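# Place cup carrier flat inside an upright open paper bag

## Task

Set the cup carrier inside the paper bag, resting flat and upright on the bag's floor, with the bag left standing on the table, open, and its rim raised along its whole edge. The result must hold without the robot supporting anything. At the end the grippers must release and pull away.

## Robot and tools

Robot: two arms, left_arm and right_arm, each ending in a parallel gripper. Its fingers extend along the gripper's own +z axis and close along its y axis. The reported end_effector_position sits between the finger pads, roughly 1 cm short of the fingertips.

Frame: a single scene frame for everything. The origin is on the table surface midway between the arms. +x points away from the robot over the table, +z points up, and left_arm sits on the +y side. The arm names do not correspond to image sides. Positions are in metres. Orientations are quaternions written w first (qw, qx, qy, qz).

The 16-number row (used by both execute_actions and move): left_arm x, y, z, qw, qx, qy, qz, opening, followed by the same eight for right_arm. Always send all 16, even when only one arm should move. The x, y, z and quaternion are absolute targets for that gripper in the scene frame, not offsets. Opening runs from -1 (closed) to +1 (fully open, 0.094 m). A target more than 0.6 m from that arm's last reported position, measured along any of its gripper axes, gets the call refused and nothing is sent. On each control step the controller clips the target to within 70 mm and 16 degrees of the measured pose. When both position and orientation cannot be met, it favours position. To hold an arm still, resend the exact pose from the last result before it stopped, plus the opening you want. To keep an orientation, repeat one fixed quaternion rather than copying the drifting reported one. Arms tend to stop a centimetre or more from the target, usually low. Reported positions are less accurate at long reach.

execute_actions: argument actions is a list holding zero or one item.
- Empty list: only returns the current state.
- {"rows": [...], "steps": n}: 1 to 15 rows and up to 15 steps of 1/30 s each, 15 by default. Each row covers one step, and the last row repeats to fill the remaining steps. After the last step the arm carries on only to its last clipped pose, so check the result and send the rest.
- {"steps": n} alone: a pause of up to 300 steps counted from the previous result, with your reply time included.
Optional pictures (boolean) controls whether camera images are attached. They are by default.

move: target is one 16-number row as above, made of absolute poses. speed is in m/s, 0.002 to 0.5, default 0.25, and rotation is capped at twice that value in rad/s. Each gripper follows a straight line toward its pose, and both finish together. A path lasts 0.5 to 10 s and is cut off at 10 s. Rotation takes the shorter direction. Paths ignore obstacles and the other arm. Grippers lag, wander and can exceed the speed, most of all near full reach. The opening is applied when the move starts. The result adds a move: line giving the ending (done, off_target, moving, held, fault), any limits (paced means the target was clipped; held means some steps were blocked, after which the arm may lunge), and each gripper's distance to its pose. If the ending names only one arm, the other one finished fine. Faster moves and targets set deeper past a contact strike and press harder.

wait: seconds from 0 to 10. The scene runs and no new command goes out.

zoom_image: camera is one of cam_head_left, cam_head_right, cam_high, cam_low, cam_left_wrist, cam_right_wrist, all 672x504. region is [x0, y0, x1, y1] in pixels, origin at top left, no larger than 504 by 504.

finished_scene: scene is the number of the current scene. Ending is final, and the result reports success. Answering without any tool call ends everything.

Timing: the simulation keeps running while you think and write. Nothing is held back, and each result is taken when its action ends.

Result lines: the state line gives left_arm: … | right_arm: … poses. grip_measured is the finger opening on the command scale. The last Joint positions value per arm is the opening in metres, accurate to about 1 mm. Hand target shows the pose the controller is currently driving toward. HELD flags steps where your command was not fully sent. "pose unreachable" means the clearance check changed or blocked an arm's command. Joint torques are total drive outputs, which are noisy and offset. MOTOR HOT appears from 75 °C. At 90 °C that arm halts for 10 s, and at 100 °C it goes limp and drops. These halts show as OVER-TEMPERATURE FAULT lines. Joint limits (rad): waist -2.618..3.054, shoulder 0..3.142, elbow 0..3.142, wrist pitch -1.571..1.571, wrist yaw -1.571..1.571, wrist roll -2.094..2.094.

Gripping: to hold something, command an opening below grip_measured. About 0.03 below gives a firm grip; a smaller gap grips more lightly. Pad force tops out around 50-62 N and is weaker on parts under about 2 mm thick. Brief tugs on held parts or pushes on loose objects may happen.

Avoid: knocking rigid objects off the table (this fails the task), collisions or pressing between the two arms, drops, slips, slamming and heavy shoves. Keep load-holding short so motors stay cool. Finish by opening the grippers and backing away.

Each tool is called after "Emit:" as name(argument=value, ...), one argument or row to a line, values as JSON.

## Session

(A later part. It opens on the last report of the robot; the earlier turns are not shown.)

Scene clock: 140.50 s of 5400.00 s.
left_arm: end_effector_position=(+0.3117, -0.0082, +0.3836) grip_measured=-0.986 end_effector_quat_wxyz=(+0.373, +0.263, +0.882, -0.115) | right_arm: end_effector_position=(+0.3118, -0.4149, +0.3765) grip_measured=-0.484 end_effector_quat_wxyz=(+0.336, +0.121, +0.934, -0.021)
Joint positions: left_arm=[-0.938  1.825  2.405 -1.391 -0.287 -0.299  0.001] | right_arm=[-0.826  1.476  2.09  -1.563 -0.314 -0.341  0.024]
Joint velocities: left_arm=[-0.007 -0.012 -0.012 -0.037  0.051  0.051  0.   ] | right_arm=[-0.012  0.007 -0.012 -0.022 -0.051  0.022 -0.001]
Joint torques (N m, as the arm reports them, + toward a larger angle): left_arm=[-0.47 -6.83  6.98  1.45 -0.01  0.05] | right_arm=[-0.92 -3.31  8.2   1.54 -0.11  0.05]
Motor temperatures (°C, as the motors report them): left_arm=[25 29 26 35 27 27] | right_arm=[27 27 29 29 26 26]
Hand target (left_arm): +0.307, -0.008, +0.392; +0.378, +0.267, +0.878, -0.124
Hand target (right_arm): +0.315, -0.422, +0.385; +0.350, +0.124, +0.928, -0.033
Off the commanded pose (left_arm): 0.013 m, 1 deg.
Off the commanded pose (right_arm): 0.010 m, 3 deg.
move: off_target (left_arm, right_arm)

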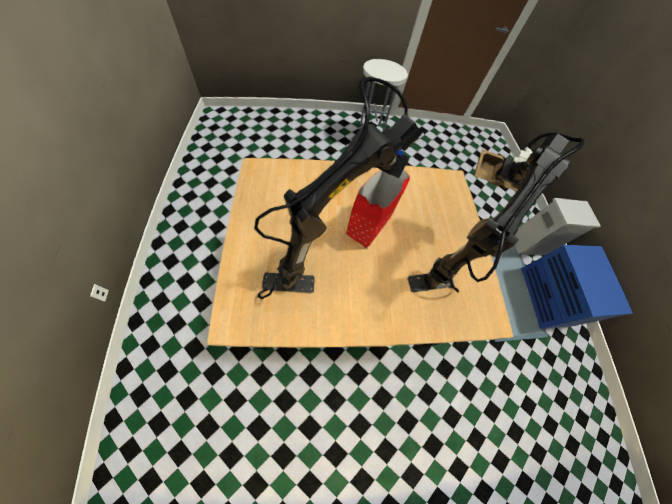

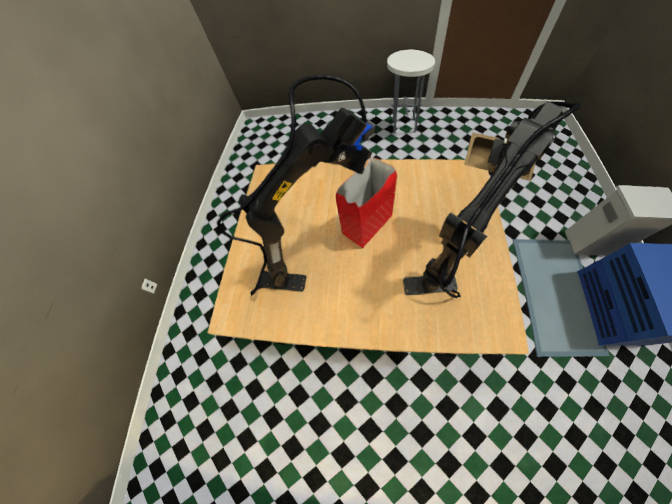

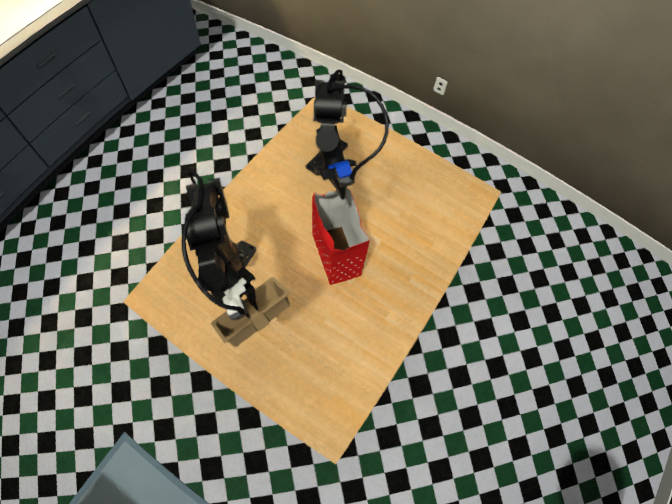

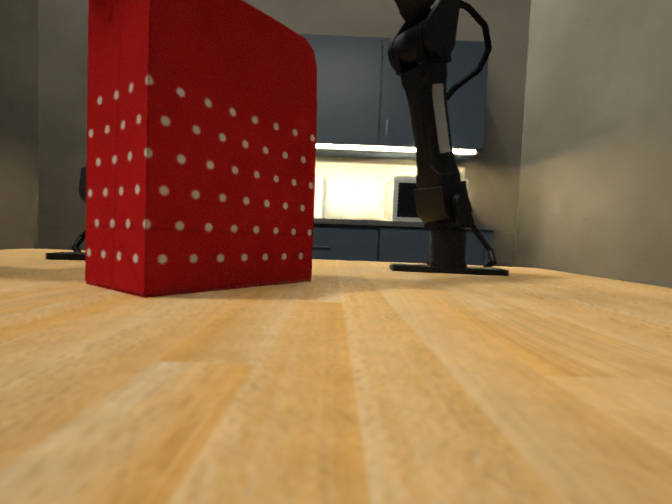

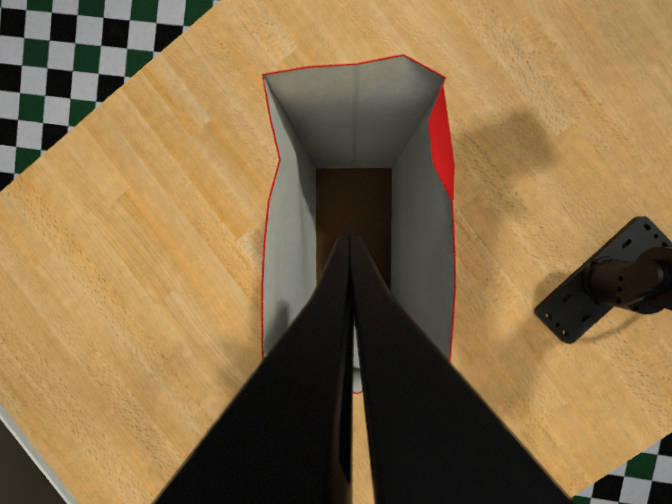

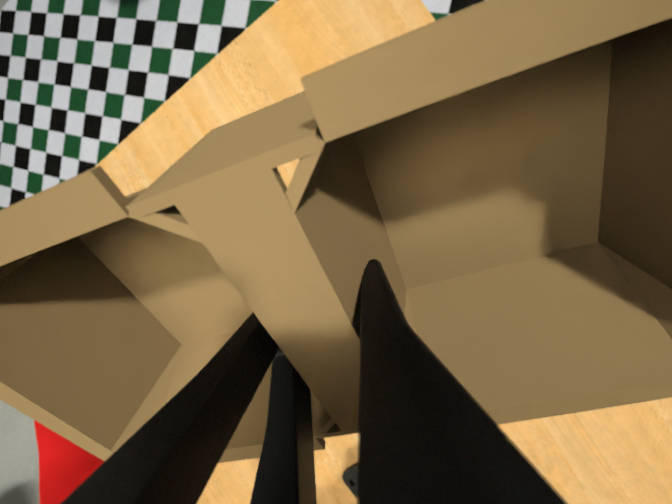

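Emit:
move(
  target=[0.335,-0.095,0.32,0.325,0.29,0.894,-0.105,0.5,0.31,-0.42,0.385,0.34,0.12,0.93,-0.045,-0.51],
  speed=0.15,
)

Emit:
move(
  target=[0.345,-0.102,0.25,0.30,0.293,0.903,-0.097,0.5,0.31,-0.42,0.385,0.34,0.12,0.93,-0.045,-0.51],
  speed=0.08,
)

Scene clock: 146.40 s of 5400.00 s.
left_arm: end_effector_position=(+0.3420, -0.0953, +0.3088) grip_measured=+0.499 end_effector_quat_wxyz=(+0.326, +0.292, +0.894, -0.099) | right_arm: end_effector_position=(+0.3089, -0.4200, +0.3750) grip_measured=-0.484 end_effector_quat_wxyz=(+0.329, +0.127, +0.935, -0.035)
Joint positions: left_arm=[-0.973  2.275  2.84  -1.483 -0.263 -0.308  0.07 ] | right_arm=[-0.826  1.476  2.09  -1.563 -0.28  -0.341  0.024]
Joint velocities: left_arm=[-0.007 -0.007  0.017 -0.022  0.037 -0.066 -0.   ] | right_arm=[ 0.007 -0.007 -0.012 -0.037 -0.066  0.051 -0.001]
Joint torques (N m, as the arm reports them, + toward a larger angle): left_arm=[ -0.58 -10.57   6.92   1.27  -0.03  -0.08] | right_arm=[ 0.45 -3.96  8.74  1.35 -0.07 -0.04]
Motor temperatures (°C, as the motors report them): left_arm=[25 29 26 35 27 27] | right_arm=[27 26 29 29 26 26]
Hand target (left_arm): +0.336, -0.095, +0.320; +0.333, +0.290, +0.890, -0.111
Hand target (right_arm): +0.310, -0.420, +0.385; +0.341, +0.120, +0.931, -0.045
Off the commanded pose (left_arm): 0.013 m, 1 deg.
Off the commanded pose (right_arm): 0.010 m, 2 deg.
elbow stopped short (left arm): the move would have taken joint 3 (elbow) straighter than the controller allows; a more bent joint 3 avoids this.
After step 90, 1.57 s passed at rest.
move: off_target (left_arm)

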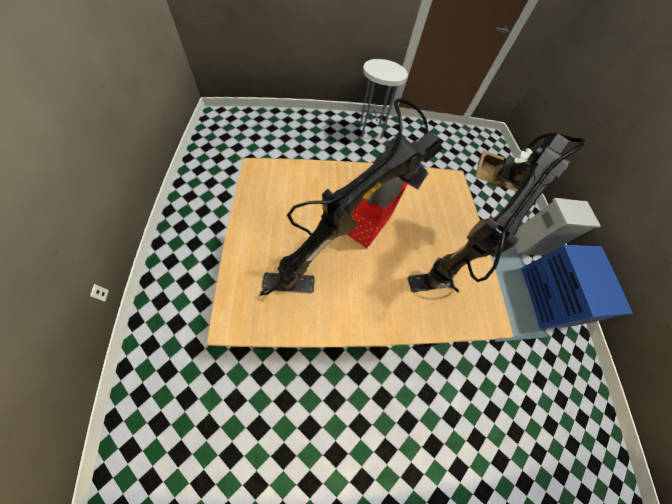

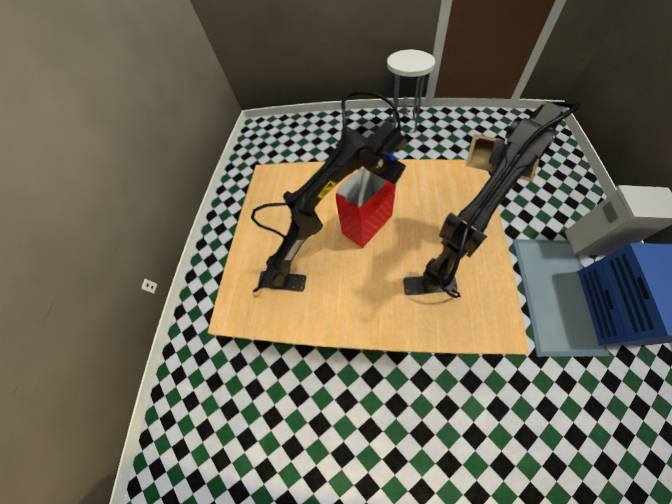

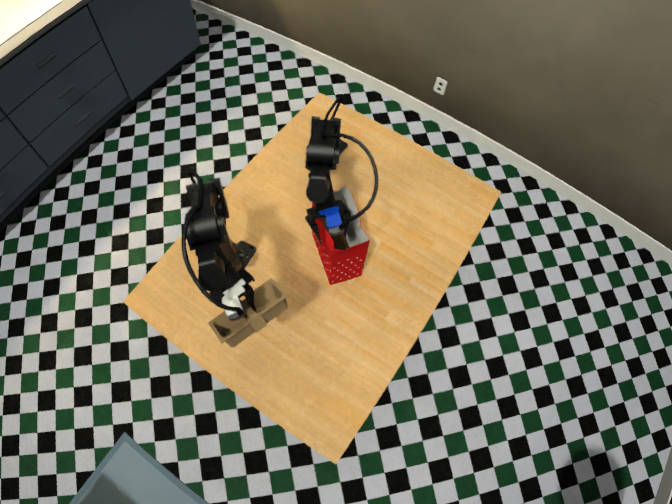

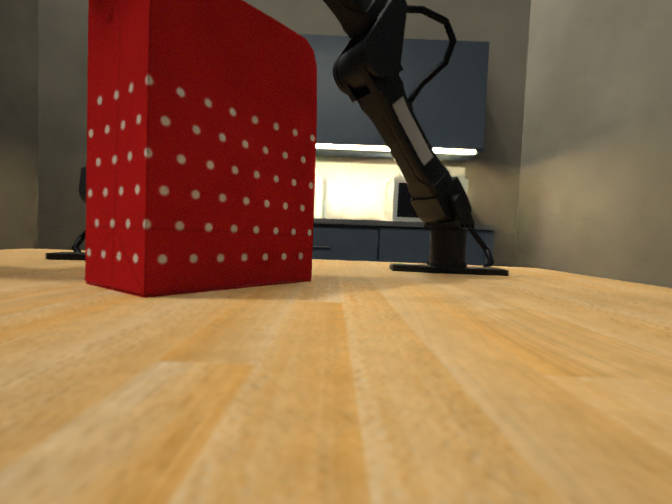

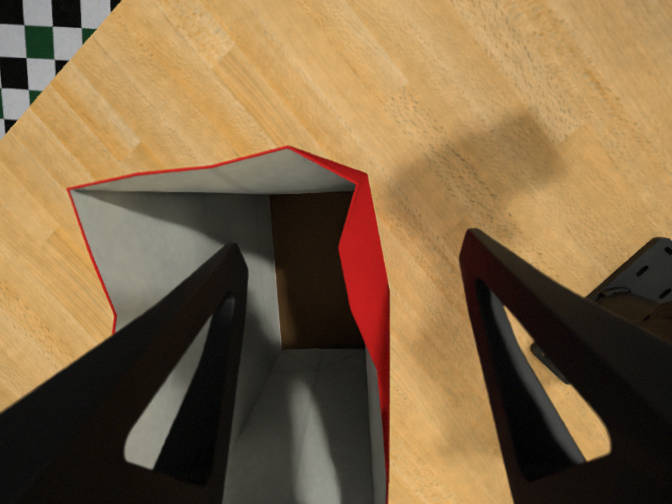

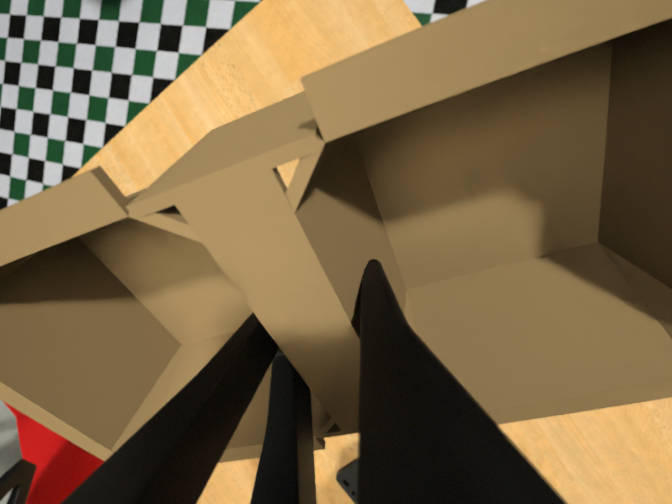

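Scene clock: 147.80 s of 5400.00 s.
left_arm: end_effector_position=(+0.3429, -0.1055, +0.2346) grip_measured=+0.499 end_effector_quat_wxyz=(+0.286, +0.303, +0.905, -0.082) | right_arm: end_effector_position=(+0.3089, -0.4200, +0.3750) grip_measured=-0.484 end_effector_quat_wxyz=(+0.329, +0.127, +0.935, -0.035)
Joint positions: left_arm=[-0.973  2.132  2.294 -1.172 -0.237 -0.314  0.07 ] | right_arm=[-0.826  1.476  2.09  -1.563 -0.28  -0.341  0.024]
Joint velocities: left_arm=[ 0.007  0.002 -0.007  0.051 -0.022 -0.051  0.   ] | right_arm=[-0.002  0.017 -0.002 -0.022  0.007 -0.037 -0.001]
Joint torques (N m, as the arm reports them, + toward a larger angle): left_arm=[  0.64 -12.38   5.06   1.42  -0.01  -0.04] | right_arm=[ 0.44 -3.9   8.89  1.33 -0.09 -0.05]
Motor temperatures (°C, as the motors report them): left_arm=[25 30 26 35 27 27] | right_arm=[27 26 29 29 26 26]
Hand target (left_arm): +0.345, -0.102, +0.250; +0.300, +0.293, +0.903, -0.097
Hand target (right_arm): +0.310, -0.420, +0.385; +0.341, +0.120, +0.931, -0.045
Off the commanded pose (left_arm): 0.016 m, 3 deg.
Off the commanded pose (right_arm): 0.010 m, 2 deg.
move: off_target (left_arm)

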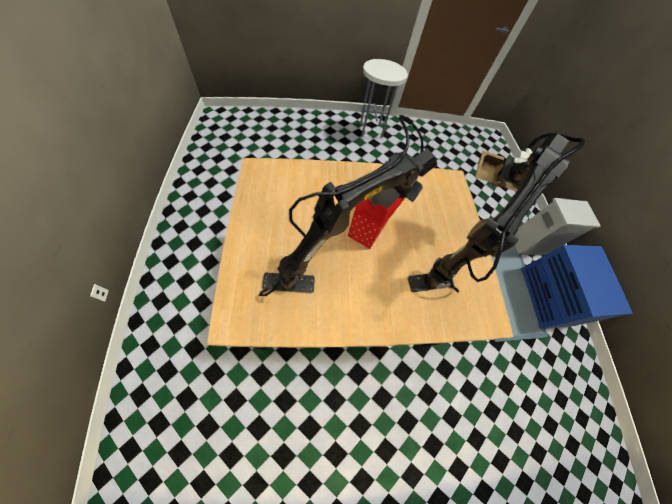

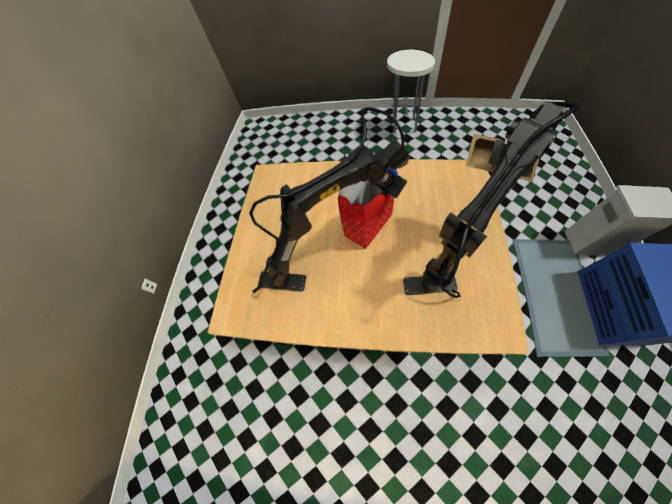

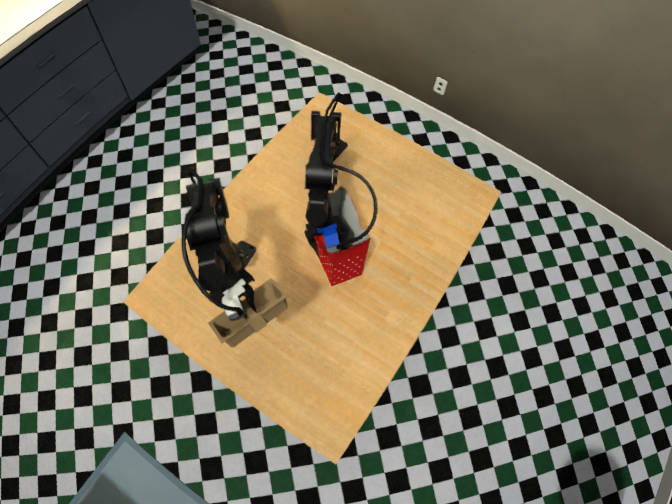

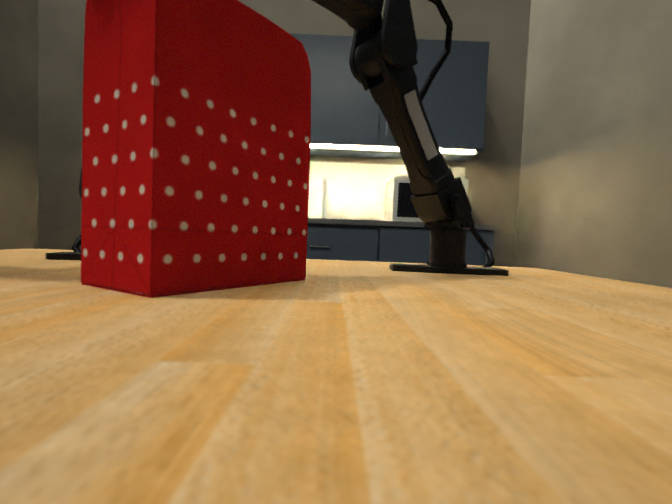

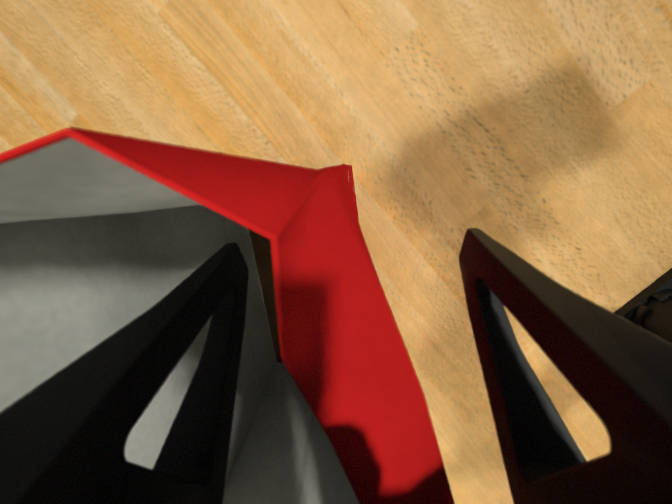

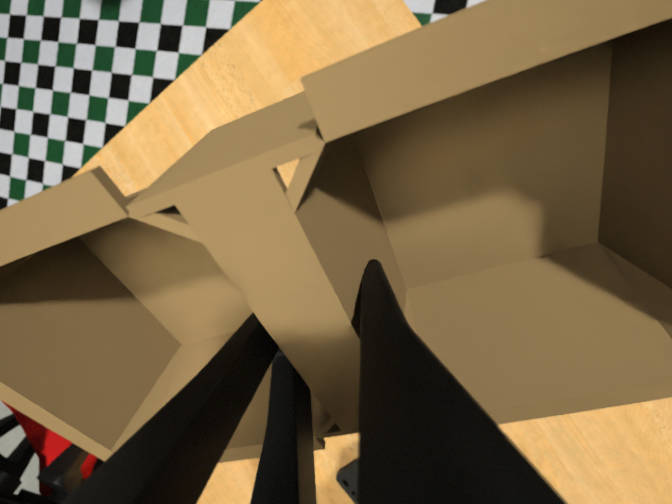

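Emit:
move(
  target=[0.337,-0.102,0.268,0.29,0.295,0.905,-0.094,0.3,0.31,-0.42,0.385,0.34,0.12,0.93,-0.045,-0.51],
  speed=0.05,
)

Emit:
move(
  target=[0.337,-0.102,0.268,0.29,0.295,0.905,-0.094,-1,0.31,-0.42,0.385,0.34,0.12,0.93,-0.045,-0.51],
)

Scene clock: 153.27 s of 5400.00 s.
left_arm: end_effector_position=(+0.3394, -0.0998, +0.2579) grip_measured=+0.301 end_effector_quat_wxyz=(+0.285, +0.297, +0.908, -0.083) | right_arm: end_effector_position=(+0.3089, -0.4200, +0.3750) grip_measured=-0.484 end_effector_quat_wxyz=(+0.329, +0.127, +0.935, -0.035)
Joint positions: left_arm=[-0.973  2.168  2.458 -1.301 -0.237 -0.328  0.061] | right_arm=[-0.826  1.476  2.09  -1.563 -0.28  -0.341  0.024]
Joint velocities: left_arm=[-0.007  0.007 -0.012  0.022 -0.007  0.022  0.   ] | right_arm=[-0.017 -0.012 -0.002  0.007  0.081 -0.037 -0.   ]
Joint torques (N m, as the arm reports them, + toward a larger angle): left_arm=[ -0.29 -10.17   7.78   1.12  -0.04  -0.05] | right_arm=[ 0.43 -3.91  8.89  1.33 -0.1  -0.05]
Motor temperatures (°C, as the motors report them): left_arm=[25 31 26 35 27 27] | right_arm=[27 26 29 30 26 26]
Hand target (left_arm): +0.337, -0.102, +0.268; +0.291, +0.295, +0.905, -0.094
Hand target (right_arm): +0.310, -0.420, +0.385; +0.341, +0.120, +0.931, -0.045
Off the commanded pose (left_arm): 0.011 m, 1 deg.
Off the commanded pose (right_arm): 0.010 m, 2 deg.
After step 90, 1.17 s passed at rest.
move: off_target (left_arm)

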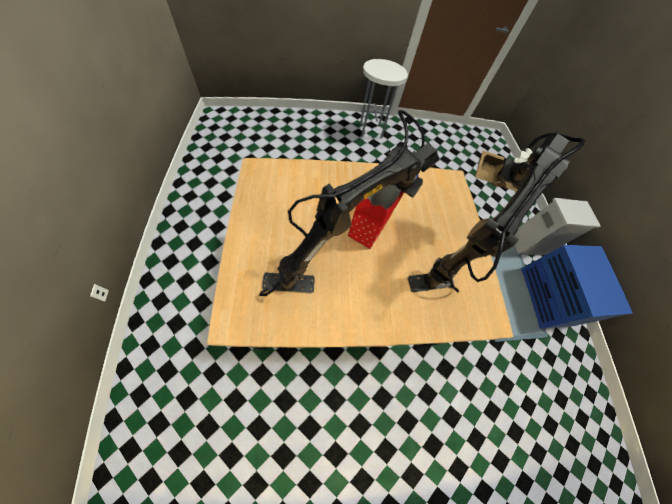

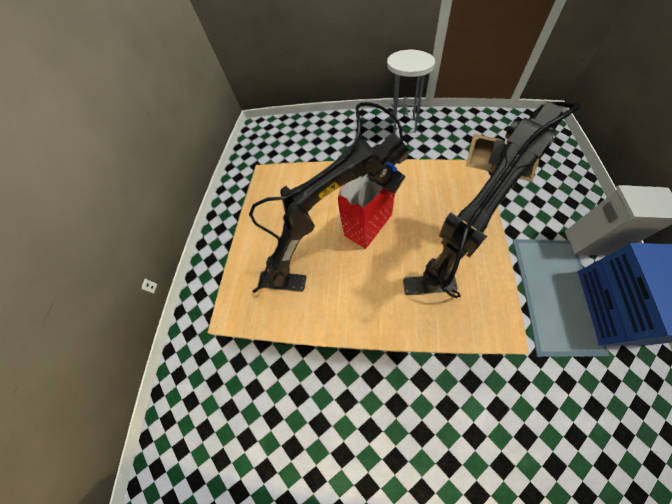

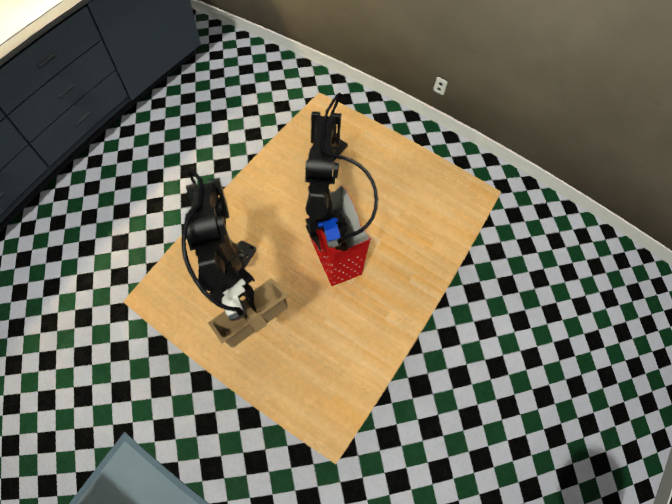

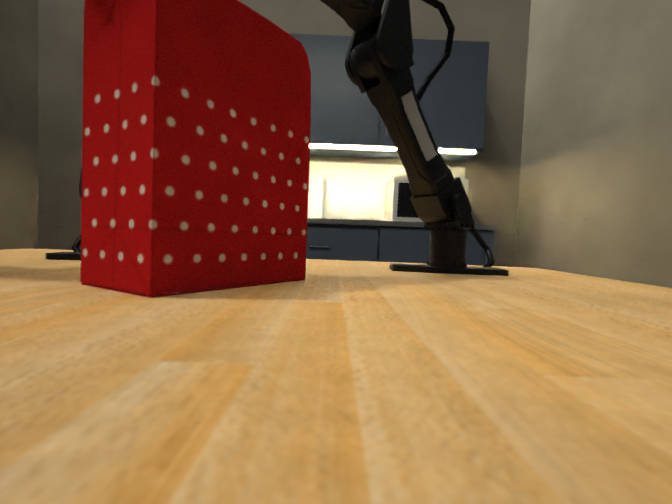

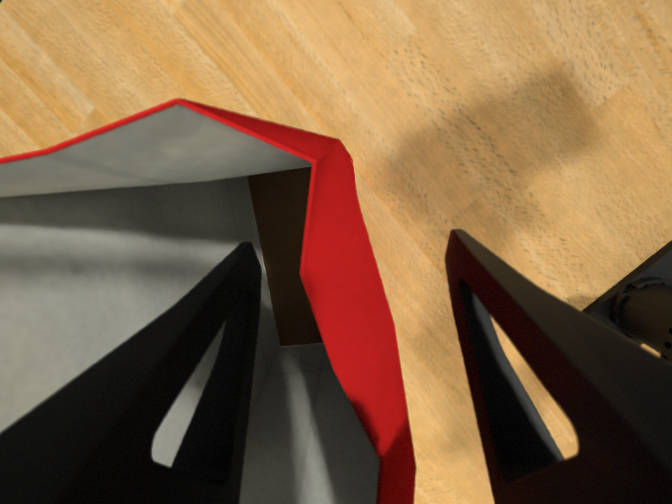

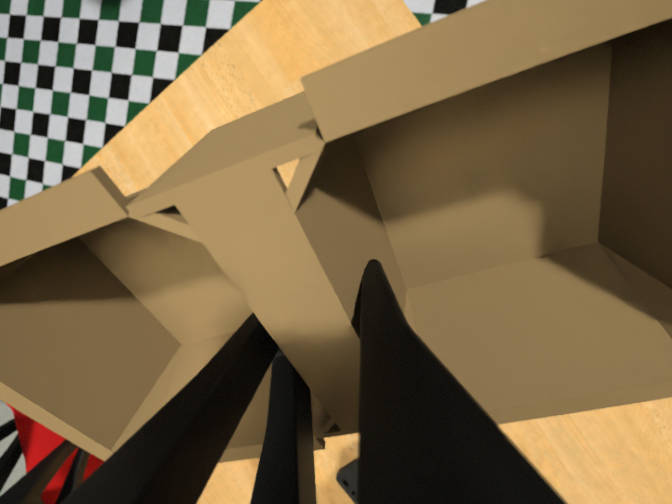

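Scene clock: 153.97 s of 5400.00 s.
left_arm: end_effector_position=(+0.3394, -0.0998, +0.2579) grip_measured=-0.978 end_effector_quat_wxyz=(+0.285, +0.297, +0.908, -0.083) | right_arm: end_effector_position=(+0.3089, -0.4201, +0.3750) grip_measured=-0.484 end_effector_quat_wxyz=(+0.328, +0.127, +0.935, -0.035)
Joint positions: left_arm=[-0.973  2.168  2.458 -1.301 -0.237 -0.328  0.001] | right_arm=[-0.826  1.476  2.09  -1.563 -0.279 -0.341  0.024]
Joint velocities: left_arm=[-0.007 -0.017  0.002  0.022 -0.022 -0.022 -0.001] | right_arm=[ 0.002 -0.002  0.007  0.066 -0.066 -0.051  0.   ]
Joint torques (N m, as the arm reports them, + toward a larger angle): left_arm=[ -0.3  -10.03   8.15   1.11  -0.02  -0.07] | right_arm=[ 0.45 -3.92  8.89  1.33 -0.09 -0.04]
Motor temperatures (°C, as the motors report them): left_arm=[25 31 26 35 27 27] | right_arm=[27 26 29 30 26 26]
Hand target (left_arm): +0.337, -0.102, +0.268; +0.291, +0.295, +0.905, -0.094
Hand target (right_arm): +0.310, -0.420, +0.385; +0.341, +0.120, +0.931, -0.045
Off the commanded pose (left_arm): 0.011 m, 1 deg.
Off the commanded pose (right_arm): 0.010 m, 2 deg.
move: off_target (left_arm)

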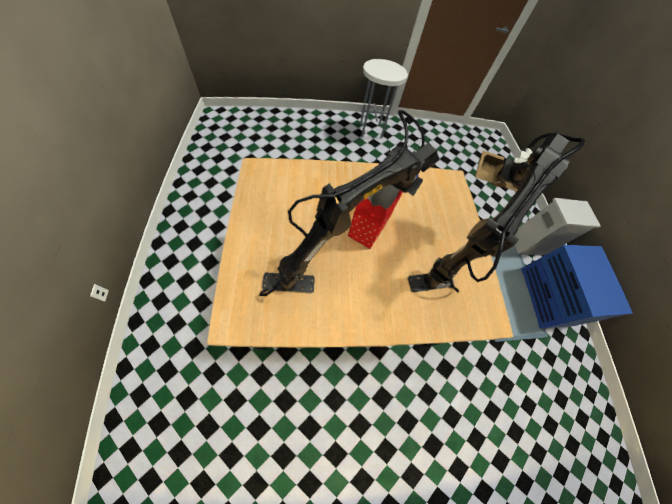

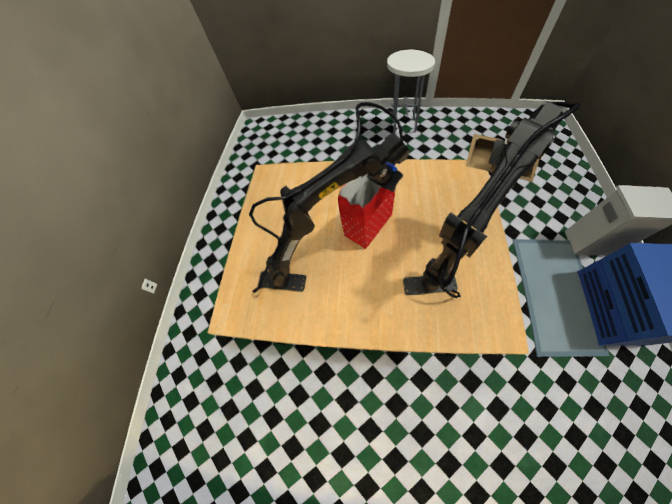

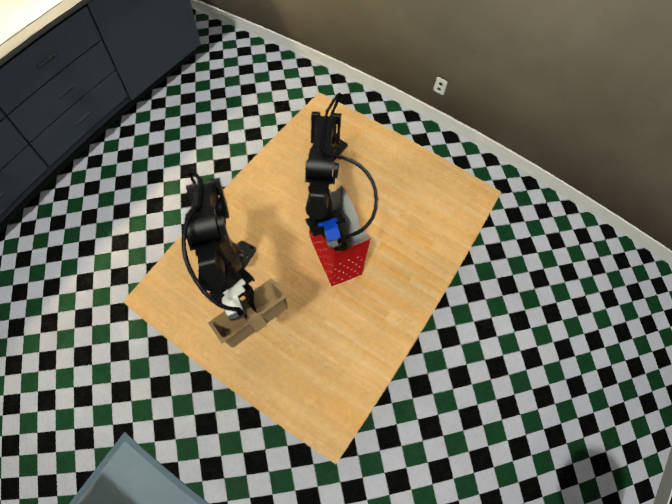

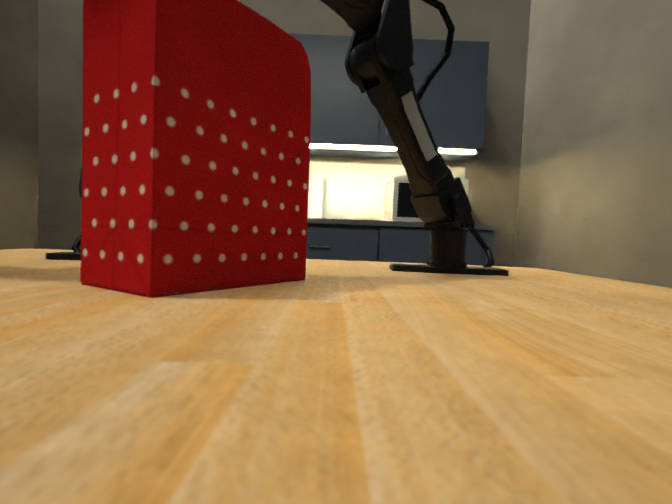

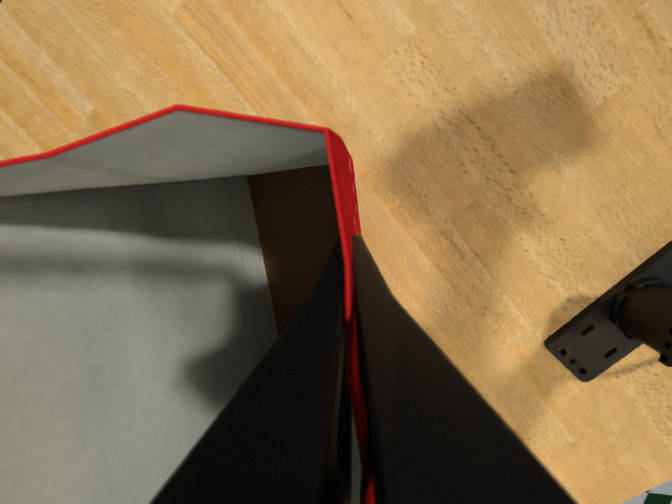

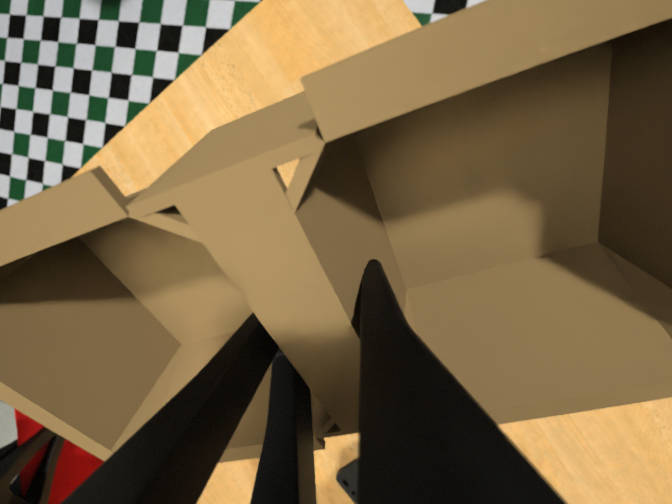

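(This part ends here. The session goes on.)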